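# Stock wall glove dispenser with two boxes from cart

## Task

A wall-mounted glove dispenser has slots for small, medium and large gloves, arranged left to right. Take the two glove boxes from the cart and put each into its matching slot by size. The cart and the pedal bin may be moved. At the end the gripper must have released the boxes and the robot must have backed away from them. The robot must not tip over or finish leaning, or the task fails.

## Robot and tools

ROBOT. The robot is a Hello Robot Stretch 3 with a single arm. It has a two-wheel drive base (0.33 m long, 0.34 m wide), a lift that moves the arm up and down a mast, and an arm that telescopes out to the robot's right side. To move the gripper forward or back you drive the base, which cannot move sideways. On-the-spot turns pivot around the point midway between the drive wheels, 0.05 m behind the front edge. With the arm pulled in and the wrist folded, a turn sweeps a circle of radius 0.28 m; an unfolded level wrist reaches past that circle.

FRAMES. The base frame sits on the floor between the drive wheels: x ahead, y to the left, z upward. hand_pose is reported in this frame, at the point where closed fingertips meet; with all wrist joints at zero its x axis is up, y points back along the arm to the mast, z points to the rear. Odometry is the base frame as it was at the start of the scene; heading is positive leftward, within -3.142 to 3.142, and it only counts wheel rotation, so wheel slip looks like travel.

execute_actions. Argument actions is a list with exactly one action, or empty (empty just returns state and images). One action may contain base, joints, or both, plus optional contact_limits; its motions begin together and may finish at different times. Argument cameras picks which images come back: head_camera, nav_camera, wrist_camera or all; omitted or null means all, [] means none.
- base: exactly one command. {"translate_m": d} is a relative straight drive of d metres from the base's last reported position, forward positive, range -1 to 1. {"rotate_rad": d} is a relative turn in place, counter-clockwise (left) positive, range -3.2 to 3.2.
- joints: a single object keyed by joint name, each value an absolute target (not an offset). lift_m 0 to 1.1 (arm height); arm_m 0 to 0.52 (extension); wrist_yaw_rad -1.345 to 4.42 (0 along the arm, positive toward the front, 3.0 folded over the base); wrist_pitch_rad -1.57 to 0.451 (0 level, negative tips fingers down); wrist_roll_rad -2.911 to 2.911 (0 puts fingers side by side); gripper_m -0.089 to 0.179 (bigger is wider; actual fingertip gap is smaller than the value, by about 0.007 nearly closed up to 0.025 wide open, and zero below 0.007); head_pan_rad -3.953 to 1.73 (0 forward, positive left, -1.57 looks along the arm); head_tilt_rad -1.53 to 0.419 (0 level, negative down). Done tolerances: 0.004 m for lift, arm, gripper; 0.02 rad for yaw, roll, head; 0.05 rad for pitch.
- contact_limits: {"arm_m": N}, N in motor-effort percent 1 to 100, halts the arm motion when its effort reaches about N (contact_stop) and caps its holding force until the next action. Too small stops at once; values above the maximum are clipped.
Joints or base left out of an action may still be driving toward an earlier target without showing it. Unknown keys or out-of-range numbers reject the whole call and nothing moves. An action lasts at most 15 s. If a result reports a stop, the rest of that reply's motion, wait and finished_scene calls are skipped.

wait: seconds from 0 to 10; commands nothing and returns the same state and images.
zoom_image: camera (head_camera, nav_camera, wrist_camera) and region [x0, y0, x1, y1] in pixels of that camera's latest full image, top-left origin, at most 504 by 504.
finished_scene: scene, the number of the current scene; ends it permanently once the last command has been held, and reports success. The goal must still hold then.

RESULT LINES. base_status and joint_status give how each motion of the last accepted action ended: done (for the base, wheels turned the full amount even if slipping), off_target (stopped short, may still push), contact_stop, time_out, torque_fault (target dropped; holds where it is unless slack or disabled). on_its_own covers things not commanded in this call; its held at is the target held, not the actual position. motor_effort is percent of maximum, positive toward higher values, peak in brackets; readings carry fixed offsets and noise. Positive wheel effort means pushing forward. lidar_m: 12 distances in 30-degree sectors, first straight ahead then counter-clockwise (4th left, 7th behind, 10th right), in a plane 0.17 m above floor, range 0.15 to 12 m, '-' nothing seen; misses glass and thin legs, and the robot's own parts can block sectors 5, 6, 9, 10 when the lift is low. wrist_depth_mm and head_depth_mm: 7x7 grids of median depth from top left (wrist 45 to 1000, head 280 to 4000, head image is sideways). base_tilt in degrees, forward and right positive, with a fixed error up to about 4. turned_by_wheels and turned_by_imu: rotation since the last result.

GRIPPING. Close to a gripper_m below the object's width to hold; open to at least 0.02 above the touch value to release. Neither the reading nor done proves a hold. Overly hard squeezing triggers a stall guard that weakens grip; send a new value to re-squeeze.

SPEED. Full speed (0.30 m/s, 1.9 rad/s) needs lift_m under 0.30, arm_m under 0.03 and wrist_yaw_rad over 2.54; otherwise 0.10 m/s and 0.63 rad/s.

CAUTIONS. Fold or unfold the wrist only with lift_m between 0.32 and 0.95, wrist_pitch_rad -0.4 and roll near 0; once folded the lift may go down to 0.25. With yaw below -0.4 keep pitch at -0.5 or lower. Arm and lift halt and go slack on firm contact; a slack lift can sag under load or be pushed up by closing fingers on a surface. Base, wrist and head never stop on contact; a wrist servo pushed hard for seconds disables itself for 10 s. Pushing on something rigid with the gripper above about 0.45 m, pushing again after a contact_stop, driving while holding or pushing something fixed, or snagging furniture (especially in reverse) can tip the robot. If it leans, undo the last move in small steps, free the gripper, and lower lift_m to about 0.2. Avoid drops, slams and hard pushes. Loose objects may occasionally be nudged by outside forces. The simulation keeps running while you think; the robot holds its last command meanwhile.

Each tool is called after "Emit:" in YAML: its name, and indented under it one key for each argument.

## Session

I'll start by checking the robot's state and what the cameras show.

Emit:
execute_actions:
  actions: []

Scene clock: 0.00 s.
base_odometry: x=+0.000 y=+0.000 heading=+0.000 (m, m, rad; odometry frame)
turned_by_wheels: +0.000 (rad since the last result)
turned_by_imu: +0.000 (rad since the last result)
base_tilt: forward=+1.1 right=+1.6 (deg)
lidar_m: 2.33 2.34 1.72 0.93 0.93 1.12 1.98 2.00 2.46 2.24 1.97 2.18
head_depth_mm: 1580 2554 2574 2560 2535 2538 2487 / 1588 2491 2510 2521 2474 2455 2426 / 1827 2438 2425 2449 2411 2393 2376 / 1829 2369 2379 2373 2361 2330 2305 / 1844 2334 2318 2303 2301 2277 2267 / 1873 2273 2265 2250 2243 2229 2210 / 1898 2225 2210 2194 2182 2171 2152
base_status: not commanded
joint_positions: lift_m=+0.411 arm_m=-0.002 wrist_yaw_rad=+3.008 wrist_pitch_rad=-0.420 wrist_roll_rad=+0.003 gripper_m=+0.037 head_pan_rad=+0.019 head_tilt_rad=+0.009
joint_status: not commanded
motor_effort: left_wheel=+1 right_wheel=+1 lift_m=+25 arm_m=+0 wrist_yaw_rad=+0 wrist_pitch_rad=+4 wrist_roll_rad=+0 gripper_m=+1 head_pan_rad=+1 head_tilt_rad=+1 (%)
hand_pose: x=+0.0087 y=+0.0788 z=+0.4232 quat_wxyz=(+0.194, +0.701, +0.101, +0.679) (m; base frame)
wrist_depth_mm: 739 - 864 964 - - - / 809 - 942 - - - - / 857 - - - - - - / 962 - - - - - - / 834 833 873 842 842 842 838 / 682 696 - 682 681 686 712 / 583 590 585 586 564 589 593
pictures: head_camera (sideways: a quarter turn clockwise sets it upright), nav_camera (sideways: a quarter turn counterclockwise sets it upright), wrist_camera
Images, in order (width x height): head_camera 896x504, nav_camera 672x504, wrist_camera 644x364.

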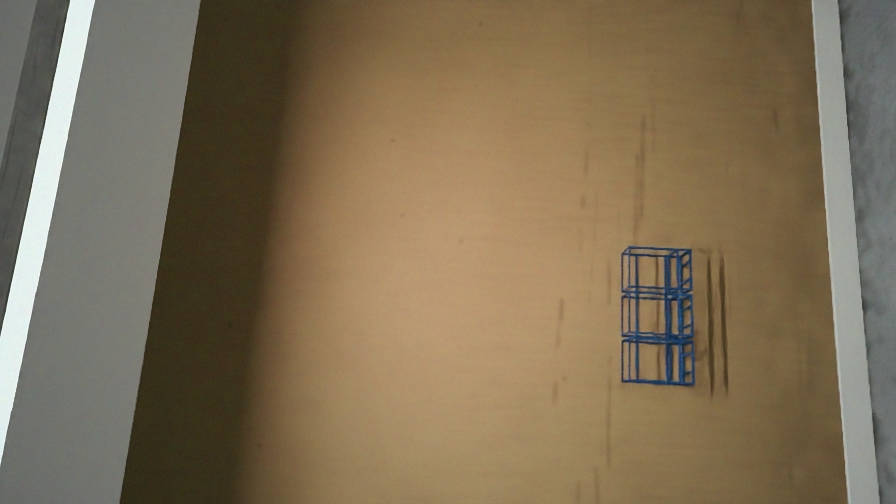

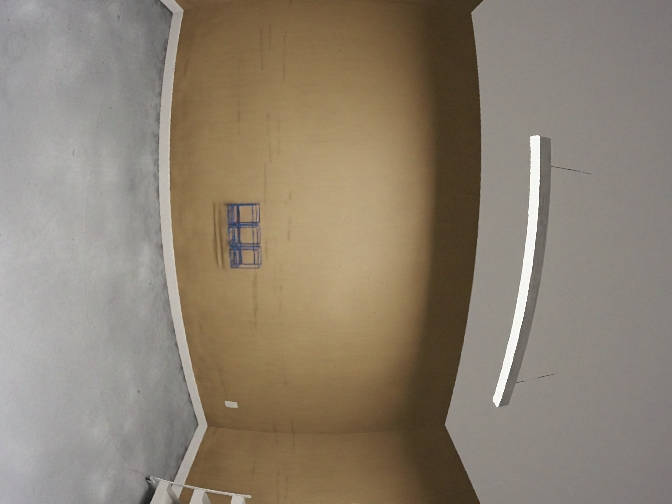

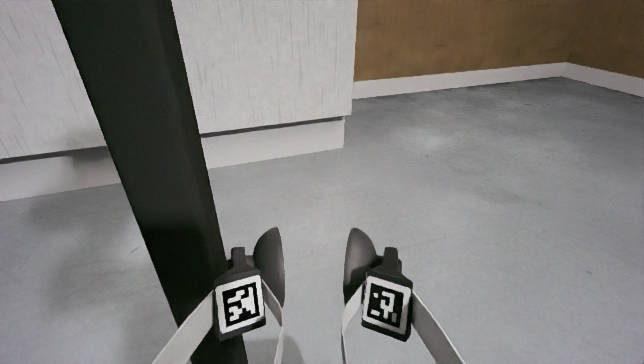

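Emit:
execute_actions:
  actions:
    - {"joints": {"head_pan_rad": 1.2, "head_tilt_rad": -0.5}}
  cameras: ["head_camera", "nav_camera"]

Emit:
execute_actions:
  actions:
    - {"joints": {"head_pan_rad": -1.3, "head_tilt_rad": -0.5}}
  cameras: ["head_camera", "nav_camera"]

Emit:
execute_actions:
  actions:
    - {"joints": {"head_pan_rad": -3.0, "head_tilt_rad": -0.5}}
  cameras: ["head_camera", "nav_camera"]

Scene clock: 13.00 s.
base_odometry: x=+0.000 y=+0.000 heading=+0.000 (m, m, rad; odometry frame)
turned_by_wheels: +0.000 (rad since the last result)
turned_by_imu: -0.001 (rad since the last result)
base_tilt: forward=+1.1 right=+1.6 (deg)
lidar_m: 2.34 2.34 1.72 0.93 0.93 1.11 1.99 1.99 2.46 2.24 1.97 2.18
head_depth_mm: 1940 2150 2429 2750 2177 1690 1386 / 1803 1992 2217 2507 2148 1673 1375 / 1682 1839 2024 2287 2117 1654 1365 / 1572 1722 1885 2103 2098 1647 1352 / 1478 1609 1753 1926 2015 1622 1339 / 1393 1500 1609 1050 1162 1287 1333 / 1325 1387 1038 989 1075 1184 1296
base_status: not commanded
joint_positions: lift_m=+0.411 arm_m=-0.002 wrist_yaw_rad=+3.008 wrist_pitch_rad=-0.420 wrist_roll_rad=+0.003 gripper_m=+0.037 head_pan_rad=+1.193 head_tilt_rad=-0.493
joint_status: all done
motor_effort: left_wheel=+1(1) right_wheel=+1(1) lift_m=+24(25) arm_m=+0(0) wrist_yaw_rad=+1(0) wrist_pitch_rad=+4(4) wrist_roll_rad=+0(0) gripper_m=+0(1) head_pan_rad=+4(47) head_tilt_rad=-3(24) (%)
hand_pose: x=+0.0087 y=+0.0788 z=+0.4232 quat_wxyz=(+0.194, +0.701, +0.101, +0.679) (m; base frame)
wrist_depth_mm: 733 - 867 953 - - - / 791 - 949 - - - - / 848 - - - - - - / 929 991 - - - - - / 819 831 861 825 844 840 851 / 686 677 - 685 694 710 694 / 581 590 586 591 580 590 593
pictures: head_camera (sideways: a quarter turn clockwise sets it upright), nav_camera (sideways: a quarter turn counterclockwise sets it upright)
Images, in order (width x height): head_camera 896x504, nav_camera 672x504.

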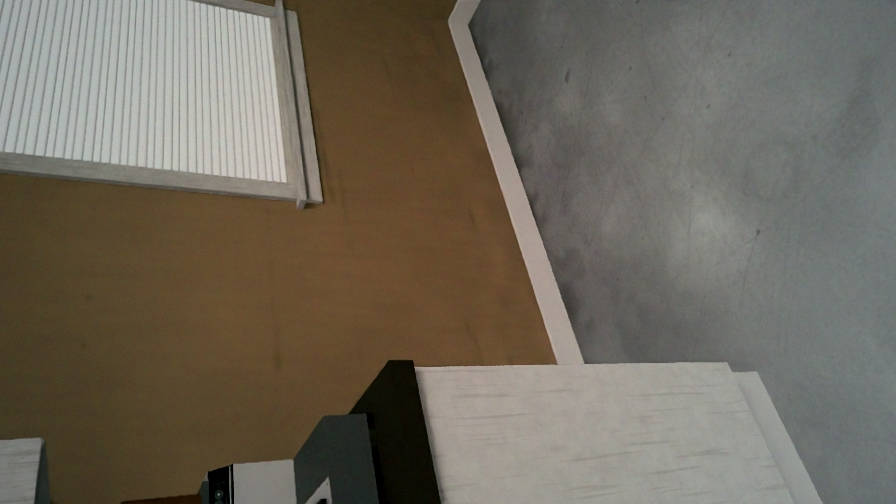

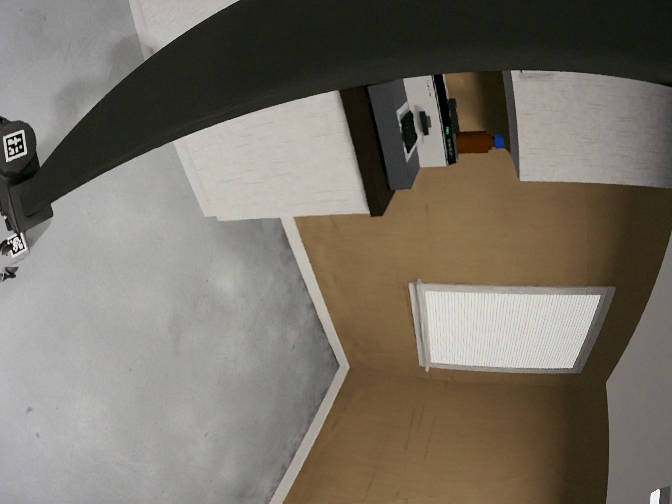

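Scene clock: 14.63 s.
base_odometry: x=+0.000 y=+0.000 heading=+0.000 (m, m, rad; odometry frame)
turned_by_wheels: +0.000 (rad since the last result)
turned_by_imu: +0.000 (rad since the last result)
base_tilt: forward=+1.2 right=+1.6 (deg)
lidar_m: 2.34 2.35 1.72 0.93 0.93 1.11 1.99 1.99 2.46 2.23 1.97 2.18
head_depth_mm: 1883 2028 2212 2400 2176 1688 1382 / 1880 2042 2211 2427 2171 1673 1380 / 1905 2044 2220 2460 2121 1657 1362 / 1917 2066 2233 2470 2109 1647 1353 / 1935 2069 2257 2465 2074 1628 1342 / 1936 2086 2270 2460 2053 1618 1335 / 1941 2097 2249 2410 2030 1610 1327
base_status: not commanded
joint_positions: lift_m=+0.411 arm_m=-0.002 wrist_yaw_rad=+3.008 wrist_pitch_rad=-0.420 wrist_roll_rad=+0.003 gripper_m=+0.037 head_pan_rad=-1.293 head_tilt_rad=-0.494
joint_status: all done
motor_effort: left_wheel=+0(0) right_wheel=+1(1) lift_m=+26(26) arm_m=+0(0) wrist_yaw_rad=+0(0) wrist_pitch_rad=+4(4) wrist_roll_rad=+0(0) gripper_m=-1(1) head_pan_rad=-3(46) head_tilt_rad=-3(2) (%)
hand_pose: x=+0.0087 y=+0.0788 z=+0.4232 quat_wxyz=(+0.194, +0.701, +0.101, +0.679) (m; base frame)
wrist_depth_mm: 749 - 871 969 - - - / 790 - 963 - - - - / 861 - - - - - - / 943 - - - - - - / 832 833 871 847 837 856 850 / 680 689 - 698 700 689 702 / 581 583 582 591 577 592 594
pictures: head_camera (sideways: a quarter turn clockwise sets it upright), nav_camera (sideways: a quarter turn counterclockwise sets it upright)
Images, in order (width x height): head_camera 896x504, nav_camera 672x504.

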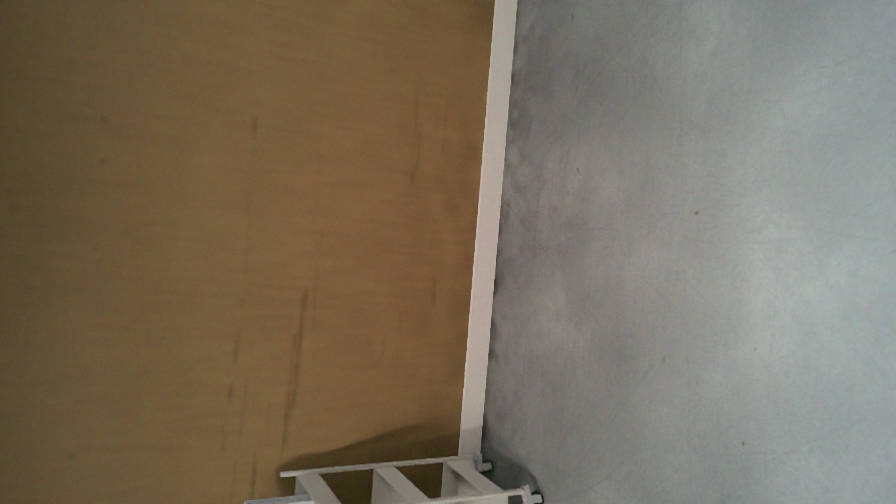

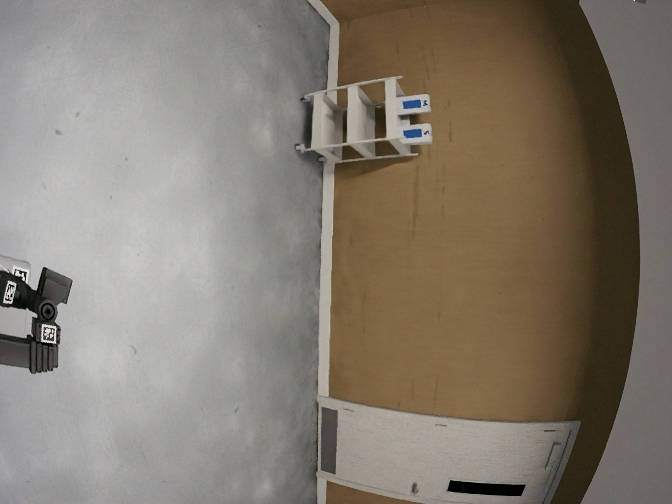

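Scene clock: 15.97 s.
base_odometry: x=+0.000 y=+0.000 heading=+0.000 (m, m, rad; odometry frame)
turned_by_wheels: +0.000 (rad since the last result)
turned_by_imu: +0.000 (rad since the last result)
base_tilt: forward=+1.1 right=+1.6 (deg)
lidar_m: 2.34 2.35 1.72 0.92 0.93 1.12 1.98 2.00 2.46 2.23 1.97 2.18
head_depth_mm: 2135 2314 2526 2713 2159 1683 1381 / 2123 2292 2496 2699 2142 1672 1374 / 2097 2279 2471 2279 2134 1662 1358 / 2104 2262 2426 2280 2094 1648 1352 / 1852 2139 2377 2574 2083 1630 1345 / 1676 1808 1967 2164 2059 1612 1337 / 1671 1804 1962 2136 2041 1610 1325
base_status: not commanded
joint_positions: lift_m=+0.411 arm_m=-0.002 wrist_yaw_rad=+3.008 wrist_pitch_rad=-0.420 wrist_roll_rad=+0.003 gripper_m=+0.037 head_pan_rad=-2.993 head_tilt_rad=-0.494
joint_status: all done
motor_effort: left_wheel=-1(1) right_wheel=+1(1) lift_m=+25(25) arm_m=+0(0) wrist_yaw_rad=+1(0) wrist_pitch_rad=+4(4) wrist_roll_rad=+0(0) gripper_m=+0(1) head_pan_rad=-4(46) head_tilt_rad=-2(2) (%)
hand_pose: x=+0.0087 y=+0.0788 z=+0.4232 quat_wxyz=(+0.194, +0.701, +0.101, +0.679) (m; base frame)
wrist_depth_mm: 720 - 868 949 - - - / 789 - 943 - - - - / 876 - - - - - - / 965 - - - - - - / 832 828 860 847 832 835 837 / 693 697 - 690 696 699 713 / 578 586 583 589 580 586 597
pictures: head_camera (sideways: a quarter turn clockwise sets it upright), nav_camera (sideways: a quarter turn counterclockwise sets it upright)
Images, in order (width x height): head_camera 896x504, nav_camera 672x504.

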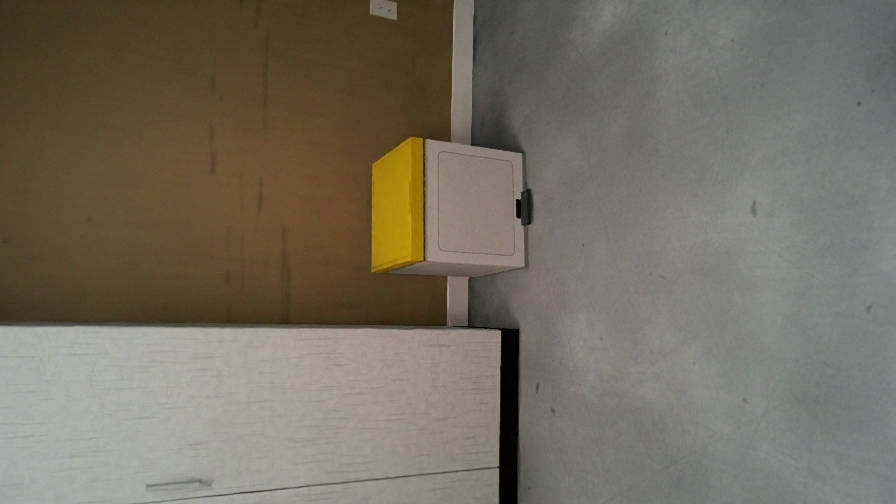

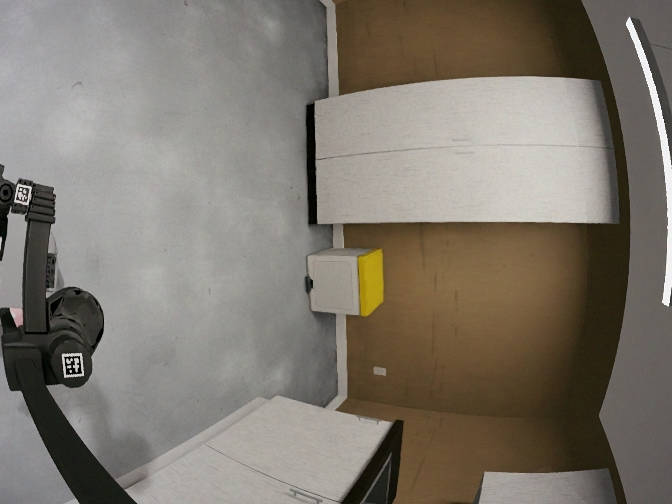

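Emit:
execute_actions:
  actions:
    - {"joints": {"head_pan_rad": -0.85, "head_tilt_rad": -0.25}}
  cameras: ["head_camera", "nav_camera"]

Scene clock: 26.87 s.
base_odometry: x=+0.000 y=+0.000 heading=+0.000 (m, m, rad; odometry frame)
turned_by_wheels: +0.000 (rad since the last result)
turned_by_imu: -0.001 (rad since the last result)
base_tilt: forward=+1.1 right=+1.6 (deg)
lidar_m: 2.34 2.35 1.72 0.92 0.93 1.12 1.99 1.99 2.46 2.23 1.97 2.18
head_depth_mm: 1968 2026 2088 2152 2235 2251 1710 / 2057 2111 2190 2275 2355 2217 1696 / 2164 2216 2313 2372 2460 2200 1677 / 2268 2355 2448 2329 2460 2165 1667 / 2395 2484 2588 2667 2547 2157 1655 / 2511 2640 2745 2859 2873 2137 1639 / 2661 2783 2876 3030 3052 2126 1631
base_status: not commanded
joint_positions: lift_m=+0.411 arm_m=-0.002 wrist_yaw_rad=+3.008 wrist_pitch_rad=-0.420 wrist_roll_rad=+0.003 gripper_m=+0.037 head_pan_rad=-0.857 head_tilt_rad=-0.260
joint_status: all done
motor_effort: left_wheel=+0(1) right_wheel=+1(1) lift_m=+25(25) arm_m=+0(0) wrist_yaw_rad=+0(1) wrist_pitch_rad=+4(4) wrist_roll_rad=+0(0) gripper_m=+1(1) head_pan_rad=+4(47) head_tilt_rad=+4(18) (%)
hand_pose: x=+0.0087 y=+0.0788 z=+0.4232 quat_wxyz=(+0.194, +0.701, +0.101, +0.679) (m; base frame)
wrist_depth_mm: 742 - 863 953 - - - / 787 - 958 - - - - / 854 - - - - - - / 983 984 - - - - - / 829 846 887 846 845 845 850 / 684 684 - 692 701 688 691 / 590 584 584 589 573 587 598
pictures: head_camera (sideways: a quarter turn clockwise sets it upright), nav_camera (sideways: a quarter turn counterclockwise sets it upright)
Images, in order (width x height): head_camera 896x504, nav_camera 672x504.

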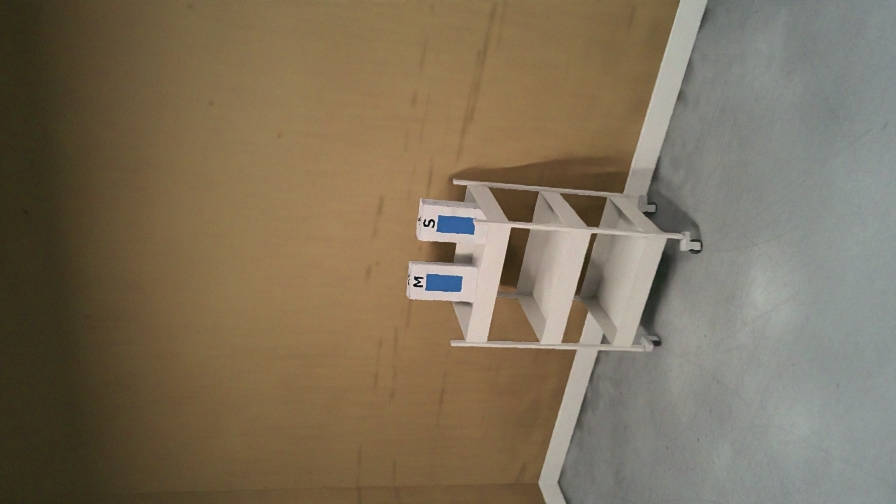

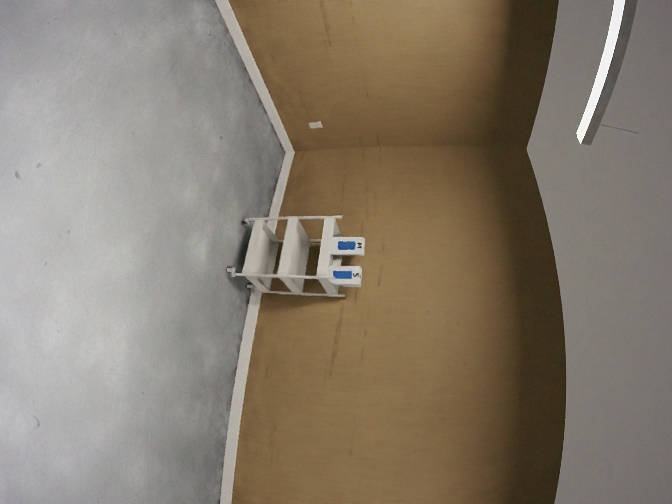

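Emit:
zoom_image:
  camera: "head_camera"
  region: [380, 150, 720, 380]

Region (380, 150, 720, 380) of head_camera's 896x504 image, scaled by 1.482, with more detail than that image has; it fills the top 341 rows of this view, and the rest is white.

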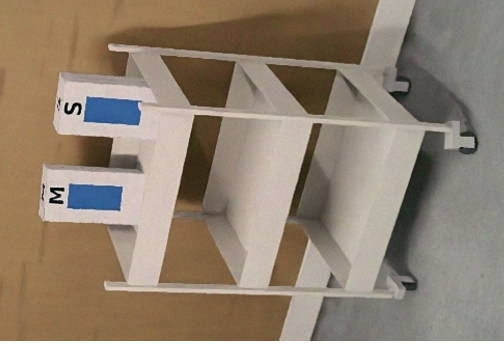

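Emit:
execute_actions:
  actions:
    - {"base": {"rotate_rad": -0.6}, "joints": {"lift_m": 0.27, "head_pan_rad": -0.3, "head_tilt_rad": -0.4}}
  cameras: ["head_camera"]

Emit:
execute_actions:
  actions:
    - {"base": {"translate_m": 1.0}}
  cameras: ["head_camera", "nav_camera"]

Scene clock: 99.27 s.
base_odometry: x=+0.000 y=+0.000 heading=-0.600 (m, m, rad; odometry frame)
turned_by_wheels: -0.600 (rad since the last result)
turned_by_imu: -0.606 (rad since the last result)
base_tilt: forward=+1.1 right=+1.6 (deg)
lidar_m: 2.07 2.34 2.34 1.79 0.93 0.93 1.07 1.99 1.99 2.59 2.24 1.97
head_depth_mm: 1887 1991 2096 2229 2310 1880 1498 / 1960 2065 2192 2314 2376 1866 1485 / 2055 2169 2286 2426 2466 1831 1468 / 2137 2254 2372 2446 2320 1822 1455 / 2253 2377 2455 2533 2296 1809 1451 / 2335 2506 2694 2888 2394 1802 1445 / 2475 2641 2829 3046 2353 1782 1426
base_status: done
joint_positions: lift_m=+0.270 arm_m=-0.002 wrist_yaw_rad=+3.008 wrist_pitch_rad=-0.422 wrist_roll_rad=+0.003 gripper_m=+0.037 head_pan_rad=-0.307 head_tilt_rad=-0.395
joint_status: all done
motor_effort: left_wheel=+5(13) right_wheel=-4(13) lift_m=+22(23) arm_m=+0(0) wrist_yaw_rad=-1(1) wrist_pitch_rad=+4(4) wrist_roll_rad=+0(0) gripper_m=+1(1) head_pan_rad=+4(36) head_tilt_rad=-3(13) (%)
hand_pose: x=+0.0087 y=+0.0786 z=+0.2820 quat_wxyz=(+0.194, +0.701, +0.101, +0.679) (m; base frame)
wrist_depth_mm: 698 - - - - - - / 756 - - - - - - / 855 - - - - - - / 781 756 770 777 776 784 797 / 612 617 637 610 620 613 621 / 503 510 - 525 512 514 508 / 445 - - - 420 435 437
pictures: head_camera (sideways: a quarter turn clockwise sets it upright)
Images, in order (width x height): head_camera 896x504.

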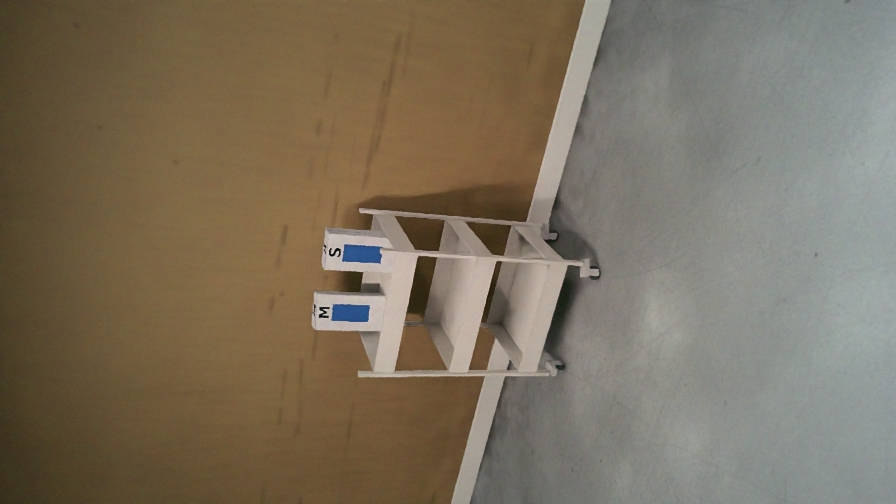

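Scene clock: 104.20 s.
base_odometry: x=+0.826 y=-0.564 heading=-0.600 (m, m, rad; odometry frame)
turned_by_wheels: +0.000 (rad since the last result)
turned_by_imu: +0.005 (rad since the last result)
base_tilt: forward=+1.1 right=+1.5 (deg)
lidar_m: 1.75 1.64 1.63 1.89 2.25 1.66 1.89 2.69 2.68 1.77 1.52 1.09
head_depth_mm: 1273 1335 1405 1456 1524 1672 1495 / 1319 1396 1471 1512 1354 1448 1410 / 1379 1452 1538 1449 1489 1498 1428 / 1439 1519 1621 1707 1485 1576 1463 / 1518 1610 1713 1826 1983 1796 1448 / 1584 1685 1810 1954 2090 1790 1438 / 1676 1783 1910 2079 2195 1777 1430
base_status: done
joint_positions: lift_m=+0.270 arm_m=-0.002 wrist_yaw_rad=+3.008 wrist_pitch_rad=-0.422 wrist_roll_rad=+0.003 gripper_m=+0.037 head_pan_rad=-0.307 head_tilt_rad=-0.396
joint_status: not commanded
motor_effort: left_wheel=+4(16) right_wheel=-3(9) lift_m=+23(23) arm_m=+0(0) wrist_yaw_rad=+0(0) wrist_pitch_rad=+4(4) wrist_roll_rad=+0(0) gripper_m=+1(0) head_pan_rad=+4(4) head_tilt_rad=-2(2) (%)
hand_pose: x=+0.0087 y=+0.0786 z=+0.2820 quat_wxyz=(+0.194, +0.701, +0.101, +0.679) (m; base frame)
wrist_depth_mm: - - - - - - - / - - - - - - - / - - - - - - - / 770 752 771 774 791 792 775 / 605 612 646 615 615 620 629 / 504 506 - 528 509 510 510 / 439 - - - 418 433 440
pictures: head_camera (sideways: a quarter turn clockwise sets it upright), nav_camera (sideways: a quarter turn counterclockwise sets it upright)
Images, in order (width x height): head_camera 896x504, nav_camera 672x504.

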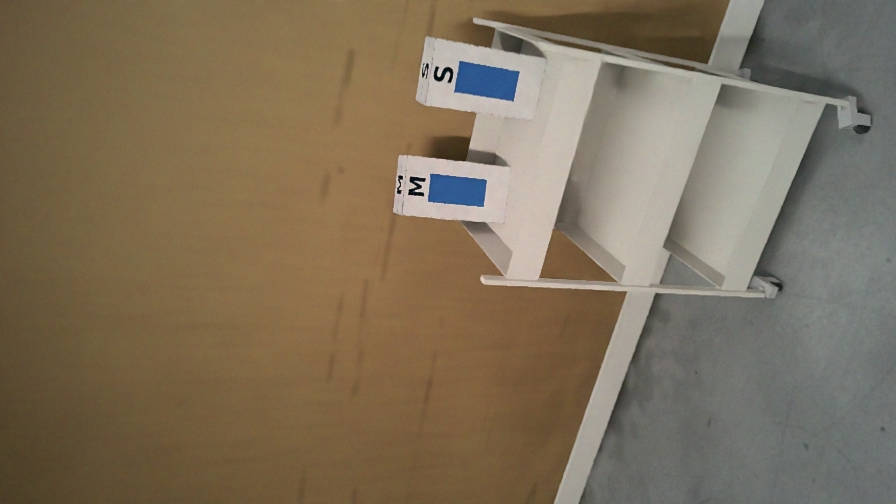

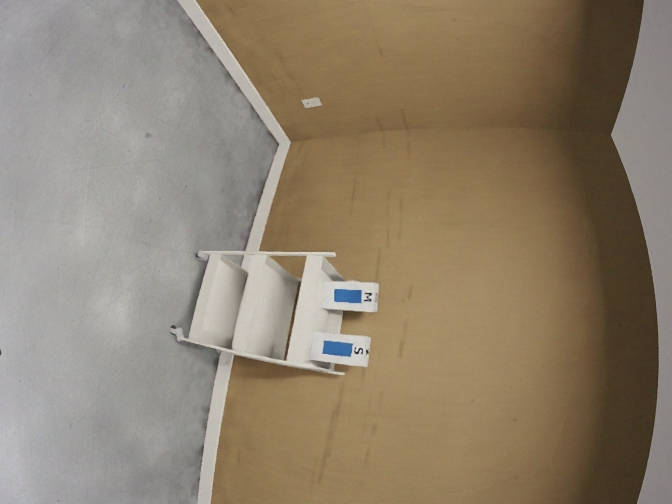

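Emit:
execute_actions:
  actions:
    - {"base": {"translate_m": 0.65}}
  cameras: []

Emit:
execute_actions:
  actions:
    - {"base": {"rotate_rad": 0.77}, "joints": {"head_pan_rad": 0.72, "head_tilt_rad": -0.35, "lift_m": 0.6}}
  cameras: ["head_camera", "nav_camera"]

Scene clock: 146.70 s.
base_odometry: x=+1.362 y=-0.931 heading=-0.600 (m, m, rad; odometry frame)
turned_by_wheels: +0.000 (rad since the last result)
turned_by_imu: +0.003 (rad since the last result)
base_tilt: forward=+1.1 right=+1.6 (deg)
lidar_m: 1.22 1.18 1.17 1.36 2.36 2.22 2.44 3.15 2.14 0.72 0.63 0.62
head_depth_mm: 872 916 965 1018 1058 882 799 / 909 958 1010 1072 1143 1214 980 / 948 1001 1063 1129 1205 1297 1372 / 991 1046 1114 1192 1280 1382 1419 / 1039 1100 1175 1259 1353 1482 1451 / 1087 1164 1246 1335 1442 1572 1435 / 1148 1226 1323 1422 1551 1654 1434
base_status: done
joint_positions: lift_m=+0.270 arm_m=-0.002 wrist_yaw_rad=+3.008 wrist_pitch_rad=-0.422 wrist_roll_rad=+0.003 gripper_m=+0.037 head_pan_rad=-0.307 head_tilt_rad=-0.396
joint_status: not commanded
motor_effort: left_wheel=+3(15) right_wheel=-2(8) lift_m=+23(23) arm_m=+0(1) wrist_yaw_rad=+1(1) wrist_pitch_rad=+4(4) wrist_roll_rad=+0(0) gripper_m=+0(1) head_pan_rad=+4(4) head_tilt_rad=-2(3) (%)
hand_pose: x=+0.0087 y=+0.0786 z=+0.2819 quat_wxyz=(+0.194, +0.701, +0.101, +0.679) (m; base frame)
wrist_depth_mm: - - - - - - 896 / - - - - - - 924 / - - - - - - 929 / 767 750 776 796 792 794 796 / 617 599 639 618 617 624 618 / 498 506 - 532 509 510 507 / 437 - - - 422 437 434
pictures: none
No camera images: the call's "cameras" was empty. Leave "cameras" out to get every camera's image.

Scene clock: 150.53 s.
base_odometry: x=+1.362 y=-0.931 heading=+0.170 (m, m, rad; odometry frame)
turned_by_wheels: +0.770 (rad since the last result)
turned_by_imu: +0.775 (rad since the last result)
base_tilt: forward=+1.1 right=+1.6 (deg)
lidar_m: 1.17 1.21 1.64 2.71 2.31 2.94 3.16 1.53 0.66 0.62 1.09 1.22
head_depth_mm: 1047 1089 1136 1184 1239 1301 1359 / 1120 1161 1218 1276 1340 1402 1447 / 1191 1253 1310 1366 1438 1523 1521 / 1279 1350 1418 1499 1569 1673 1509 / 1391 1460 1545 1630 1747 1811 1494 / 1507 1597 1705 1817 1950 1869 1487 / 1648 1767 1886 2038 2164 1850 1475
base_status: done
joint_positions: lift_m=+0.600 arm_m=-0.002 wrist_yaw_rad=+3.008 wrist_pitch_rad=-0.422 wrist_roll_rad=+0.003 gripper_m=+0.037 head_pan_rad=+0.713 head_tilt_rad=-0.358
joint_status: all done
motor_effort: left_wheel=-4(12) right_wheel=+6(15) lift_m=+27(31) arm_m=+0(0) wrist_yaw_rad=+1(0) wrist_pitch_rad=+4(4) wrist_roll_rad=+0(0) gripper_m=+1(0) head_pan_rad=+4(48) head_tilt_rad=+3(8) (%)
hand_pose: x=+0.0087 y=+0.0786 z=+0.6116 quat_wxyz=(+0.195, +0.701, +0.101, +0.679) (m; base frame)
wrist_depth_mm: - - - - - - - / - - - - - - - / - - - - - - - / - - - - - - - / - - - - - - - / 942 942 - 934 934 936 938 / 791 803 - 792 777 806 795
pictures: head_camera (sideways: a quarter turn clockwise sets it upright), nav_camera (sideways: a quarter turn counterclockwise sets it upright)
Images, in order (width x height): head_camera 896x504, nav_camera 672x504.

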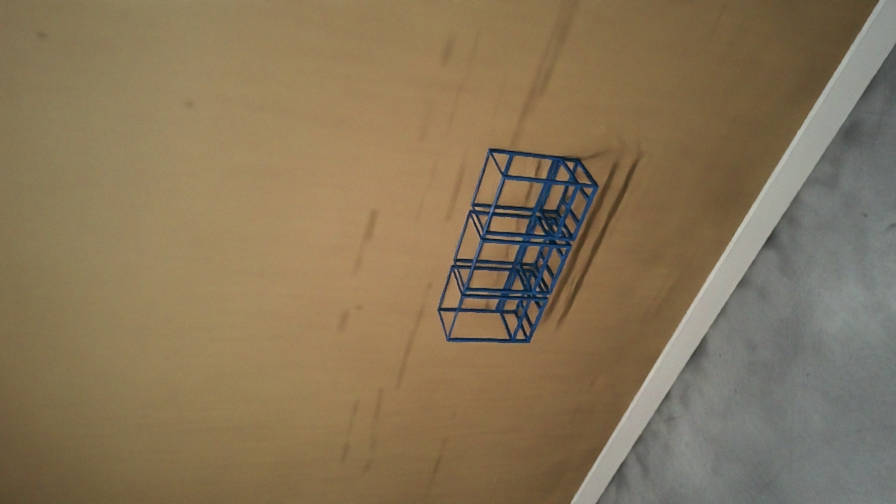

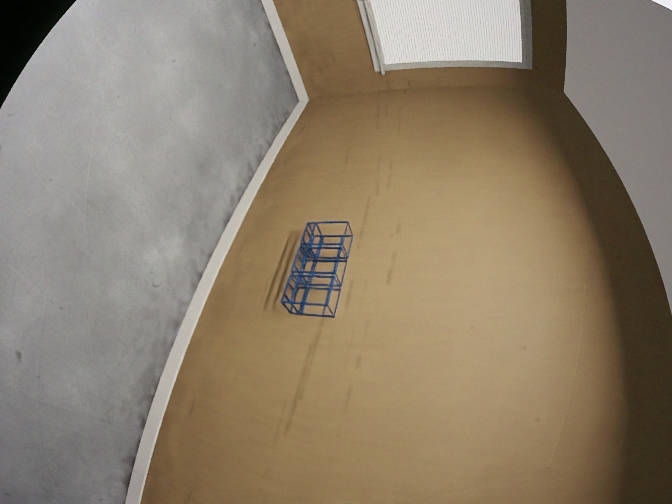

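Emit:
zoom_image:
  camera: "head_camera"
  region: [410, 130, 650, 360]

Region (410, 130, 650, 360) of head_camera's 896x504 image, scaled by 2.100, with more detail than that image has; it fills the top 483 rows of this view, and the rest is white.

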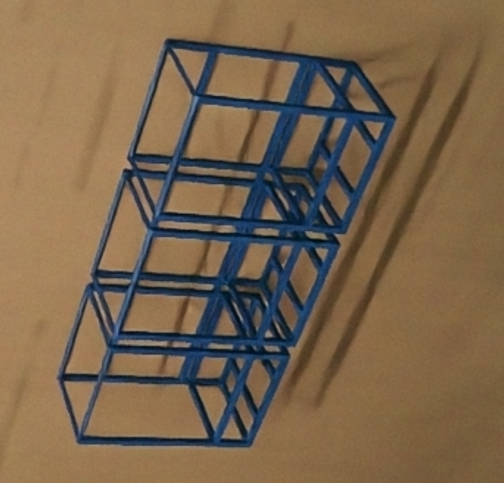

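Emit:
execute_actions:
  actions:
    - {"joints": {"head_pan_rad": -1.57, "head_tilt_rad": -0.5, "lift_m": 0.9, "wrist_yaw_rad": 0.0}}

Scene clock: 187.93 s.
base_odometry: x=+1.362 y=-0.931 heading=+0.170 (m, m, rad; odometry frame)
turned_by_wheels: +0.000 (rad since the last result)
turned_by_imu: -0.001 (rad since the last result)
base_tilt: forward=+1.1 right=+1.6 (deg)
lidar_m: 1.17 1.21 1.64 2.71 2.31 2.94 3.17 1.53 0.66 0.63 1.10 1.22
head_depth_mm: 891 963 1051 1134 1222 858 1458 / 886 957 1046 916 954 1059 - / 882 954 1039 1127 995 898 998 / 881 951 1038 950 981 840 - / 877 950 1032 1086 955 880 1008 / 876 944 1028 1130 1248 1373 1305 / 871 944 1023 1122 1247 1390 1333
base_status: not commanded
joint_positions: lift_m=+0.900 arm_m=-0.002 wrist_yaw_rad=+0.002 wrist_pitch_rad=-0.422 wrist_roll_rad=+0.003 gripper_m=+0.037 head_pan_rad=-1.563 head_tilt_rad=-0.494
joint_status: all done
motor_effort: left_wheel=-5(5) right_wheel=+6(6) lift_m=+27(28) arm_m=+0(0) wrist_yaw_rad=-1(3) wrist_pitch_rad=+4(4) wrist_roll_rad=+0(1) gripper_m=+1(0) head_pan_rad=-3(46) head_tilt_rad=-2(14) (%)
hand_pose: x=-0.0211 y=-0.3672 z=+0.9116 quat_wxyz=(+0.691, +0.149, -0.692, -0.148) (m; base frame)
wrist_depth_mm: 737 733 738 757 753 758 788 / 786 790 809 628 597 823 861 / 862 870 871 674 641 922 919 / 952 966 967 691 680 976 - / - - - 521 531 536 - / - - - 805 807 - - / - - - 734 921 - -
pictures: head_camera (sideways: a quarter turn clockwise sets it upright), nav_camera (sideways: a quarter turn counterclockwise sets it upright), wrist_camera
Images, in order (width x height): head_camera 896x504, nav_camera 672x504, wrist_camera 644x364.

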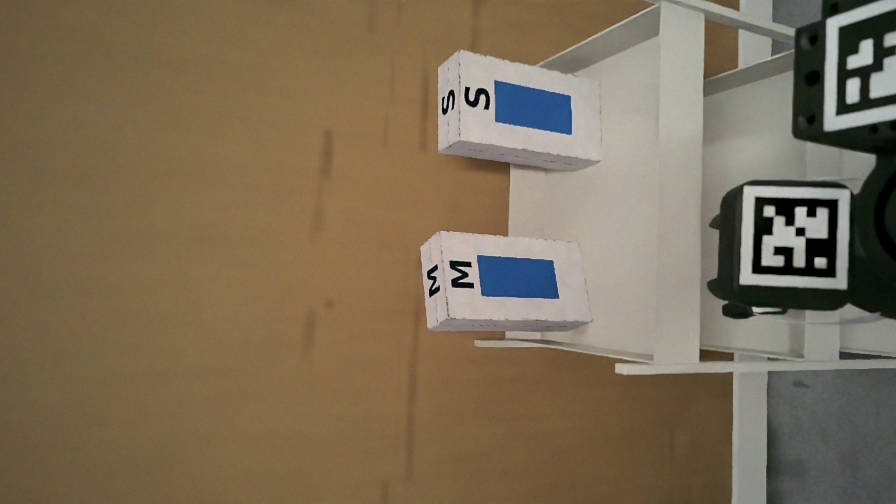

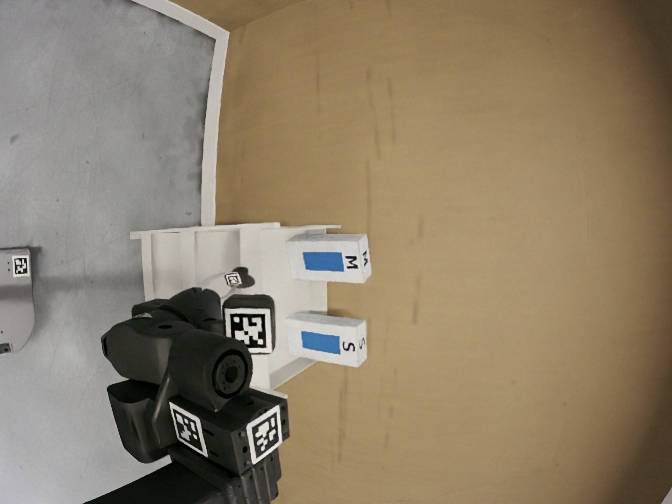

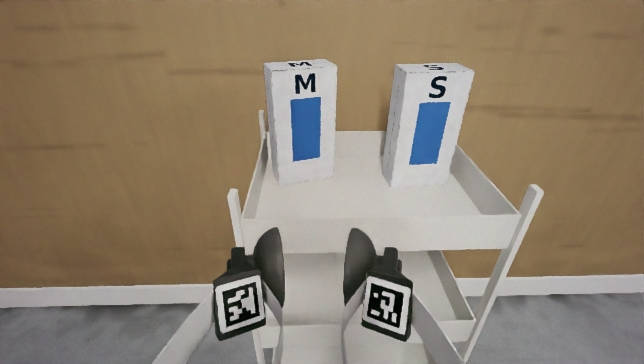

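Emit:
execute_actions:
  actions:
    - {"joints": {"wrist_pitch_rad": 0.0, "lift_m": 0.85, "gripper_m": 0.175}}

Scene clock: 203.20 s.
base_odometry: x=+1.362 y=-0.931 heading=+0.170 (m, m, rad; odometry frame)
turned_by_wheels: +0.000 (rad since the last result)
turned_by_imu: -0.001 (rad since the last result)
base_tilt: forward=+1.1 right=+1.6 (deg)
lidar_m: 1.17 1.21 1.64 2.71 2.31 2.94 3.17 1.52 0.65 0.62 1.09 1.23
head_depth_mm: 890 963 1047 1136 1222 857 1313 / 886 957 1042 915 955 1057 1028 / 884 954 1041 1129 997 1052 1023 / 879 952 1035 949 981 977 - / 877 948 1028 1085 961 983 981 / 876 947 1028 1127 1246 1396 1307 / 875 942 1025 1123 1246 1393 1327
base_status: not commanded
joint_positions: lift_m=+0.850 arm_m=-0.002 wrist_yaw_rad=+0.002 wrist_pitch_rad=-0.023 wrist_roll_rad=+0.003 gripper_m=+0.175 head_pan_rad=-1.563 head_tilt_rad=-0.494
joint_status: all done
motor_effort: left_wheel=-5(4) right_wheel=+6(6) lift_m=+23(24) arm_m=+0(0) wrist_yaw_rad=-1(1) wrist_pitch_rad=+7(8) wrist_roll_rad=+0(0) gripper_m=+1(87) head_pan_rad=-3(3) head_tilt_rad=-3(2) (%)
hand_pose: x=-0.0210 y=-0.3990 z=+0.9590 quat_wxyz=(+0.706, +0.009, -0.708, -0.008) (m; base frame)
wrist_depth_mm: 749 766 770 779 805 795 810 / 780 796 800 805 810 823 846 / 802 814 813 831 834 848 858 / 824 835 835 853 863 863 891 / 816 855 859 653 625 898 913 / 867 876 882 669 638 799 921 / - 889 651 575 585 533 976
pictures: head_camera (sideways: a quarter turn clockwise sets it upright), nav_camera (sideways: a quarter turn counterclockwise sets it upright), wrist_camera
Images, in order (width x height): head_camera 896x504, nav_camera 672x504, wrist_camera 644x364.

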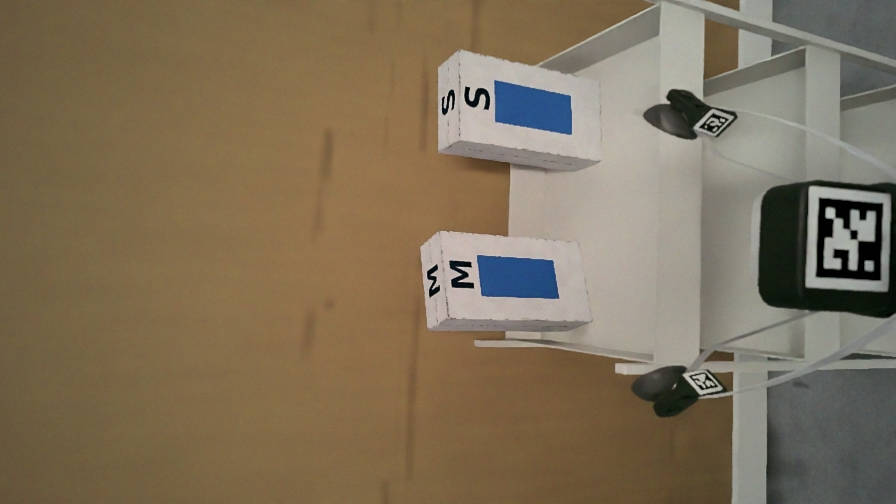

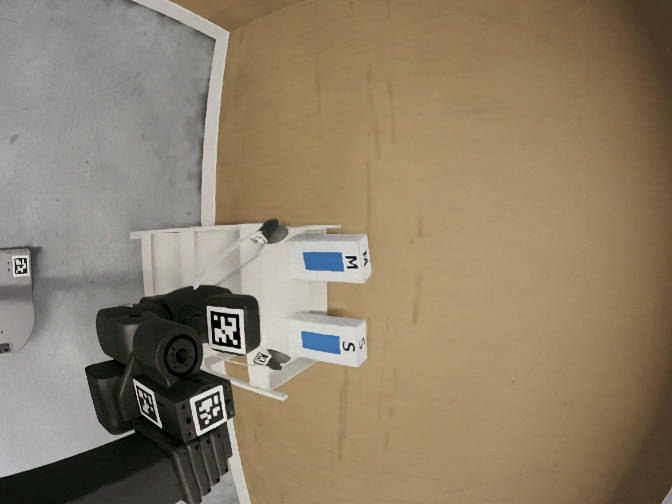

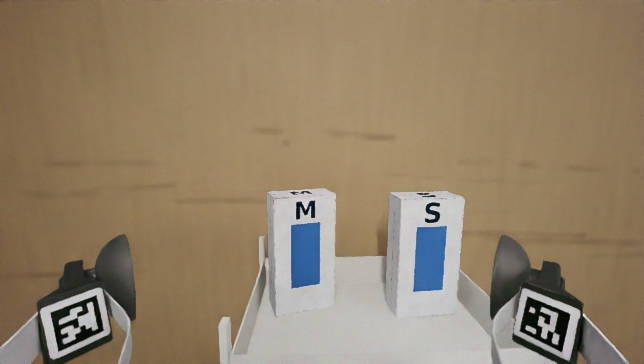

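Emit:
zoom_image:
  camera: "wrist_camera"
  region: [220, 170, 500, 364]

Emit:
zoom_image:
  camera: "head_camera"
  region: [400, 20, 760, 420]

Region (220, 170, 500, 364) of wrist_camera's 644x364 image, scaled by 1.800; it fills the top 349 rows of this view, and the rest is white.

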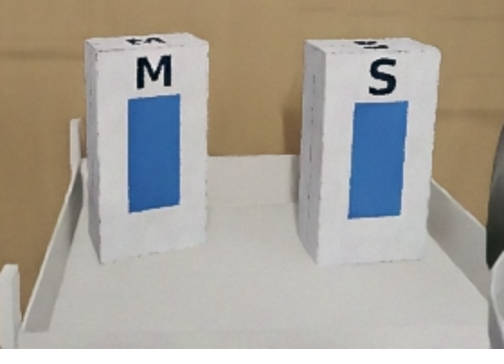

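Region (400, 20, 760, 420) of head_camera's 896x504 image, scaled by 1.260, with more detail than that image has; it fills the left 454 columns of this view, and the rest is white.

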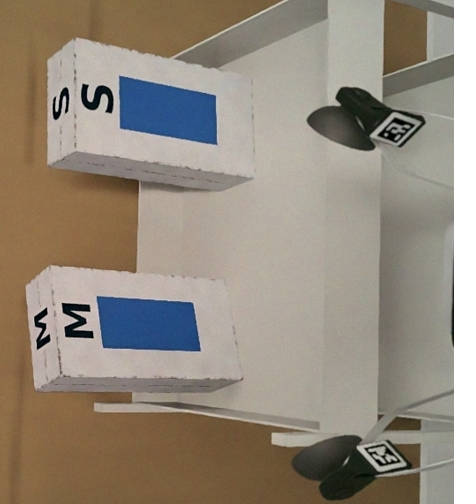

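Emit:
execute_actions:
  actions:
    - {"base": {"rotate_rad": 0.4}}
  cameras: []

Emit:
execute_actions:
  actions:
    - {"base": {"translate_m": -0.32}}

Scene clock: 316.97 s.
base_odometry: x=+1.362 y=-0.931 heading=+0.570 (m, m, rad; odometry frame)
turned_by_wheels: +0.400 (rad since the last result)
turned_by_imu: +0.402 (rad since the last result)
base_tilt: forward=+1.1 right=+1.6 (deg)
lidar_m: 1.19 1.48 2.71 2.22 2.64 3.17 1.77 0.69 0.63 0.62 1.28 1.18
head_depth_mm: 857 912 978 1020 911 847 958 / 883 948 1021 1103 1004 903 973 / 914 982 1060 1150 1265 1384 984 / 945 1021 1107 1205 1329 1470 - / 981 1063 1155 1267 1401 1527 1370 / 1021 1104 1210 1327 1478 1572 1333 / 1066 1153 1267 1399 1558 1612 1326
base_status: done
joint_positions: lift_m=+0.850 arm_m=-0.002 wrist_yaw_rad=+0.001 wrist_pitch_rad=-0.022 wrist_roll_rad=+0.003 gripper_m=+0.175 head_pan_rad=-1.563 head_tilt_rad=-0.494
joint_status: not commanded
motor_effort: left_wheel=-4(11) right_wheel=+6(12) lift_m=+23(24) arm_m=+1(1) wrist_yaw_rad=+0(0) wrist_pitch_rad=+7(7) wrist_roll_rad=+0(0) gripper_m=+0(1) head_pan_rad=-3(3) head_tilt_rad=-2(3) (%)
hand_pose: x=-0.0211 y=-0.3990 z=+0.9591 quat_wxyz=(+0.706, +0.008, -0.708, -0.008) (m; base frame)
wrist_depth_mm: 984 - 972 855 778 692 644 / 999 - 979 879 791 730 654 / 989 - 988 896 802 742 674 / 978 - - 929 810 742 690 / - - - 948 852 569 684 / 978 - - 969 866 587 526 / - - - - 891 559 492
pictures: none
No camera images: the call's "cameras" was empty. Leave "cameras" out to get every camera's image.

Scene clock: 321.67 s.
base_odometry: x=+1.093 y=-1.104 heading=+0.570 (m, m, rad; odometry frame)
turned_by_wheels: +0.000 (rad since the last result)
turned_by_imu: -0.003 (rad since the last result)
base_tilt: forward=+1.1 right=+1.6 (deg)
lidar_m: 1.49 1.85 2.83 2.27 2.79 2.87 1.57 1.02 0.50 0.52 0.63 1.47
head_depth_mm: 754 805 866 930 792 851 1158 / 779 833 901 966 776 789 787 / 806 865 935 1017 994 808 900 / 838 899 973 885 915 815 - / 867 933 1017 1087 925 823 953 / 899 976 1062 1171 1273 797 933 / 937 1020 1116 1235 1373 1517 1333
base_status: done
joint_positions: lift_m=+0.850 arm_m=-0.002 wrist_yaw_rad=+0.001 wrist_pitch_rad=-0.022 wrist_roll_rad=+0.003 gripper_m=+0.175 head_pan_rad=-1.563 head_tilt_rad=-0.494
joint_status: not commanded
motor_effort: left_wheel=-5(10) right_wheel=+6(7) lift_m=+23(23) arm_m=+0(1) wrist_yaw_rad=-2(1) wrist_pitch_rad=+7(7) wrist_roll_rad=+0(0) gripper_m=+1(0) head_pan_rad=-3(3) head_tilt_rad=-2(3) (%)
hand_pose: x=-0.0211 y=-0.3990 z=+0.9591 quat_wxyz=(+0.706, +0.008, -0.708, -0.008) (m; base frame)
wrist_depth_mm: - 923 814 716 643 605 557 / - 934 825 734 658 615 564 / - 971 844 752 675 619 568 / - 991 881 775 705 635 585 / - - 909 560 493 615 594 / - - 942 584 475 452 595 / - - 549 578 482 467 607
pictures: head_camera (sideways: a quarter turn clockwise sets it upright), nav_camera (sideways: a quarter turn counterclockwise sets it upright), wrist_camera
Images, in order (width x height): head_camera 896x504, nav_camera 672x504, wrist_camera 644x364.

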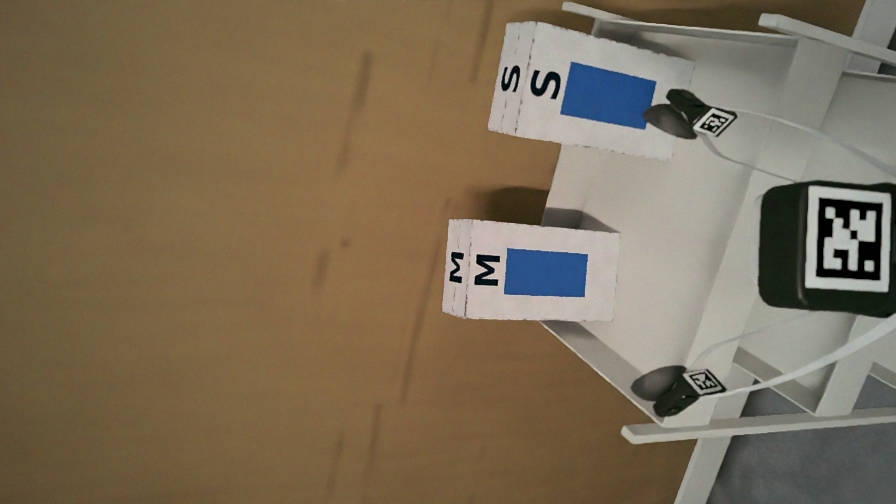

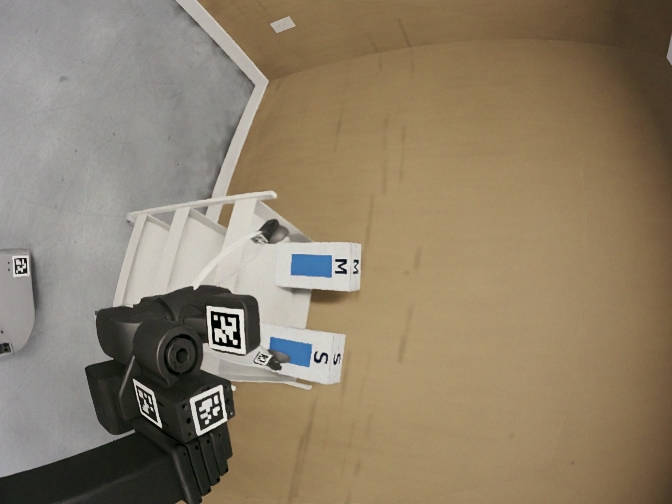

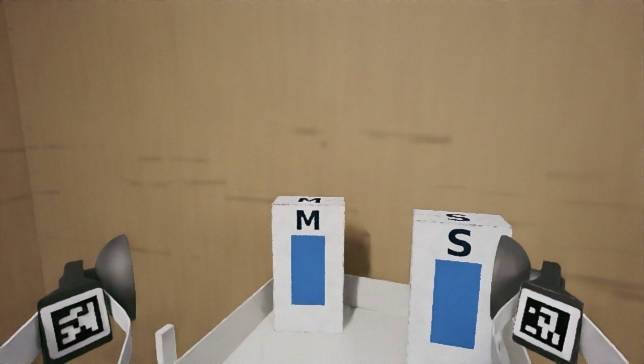

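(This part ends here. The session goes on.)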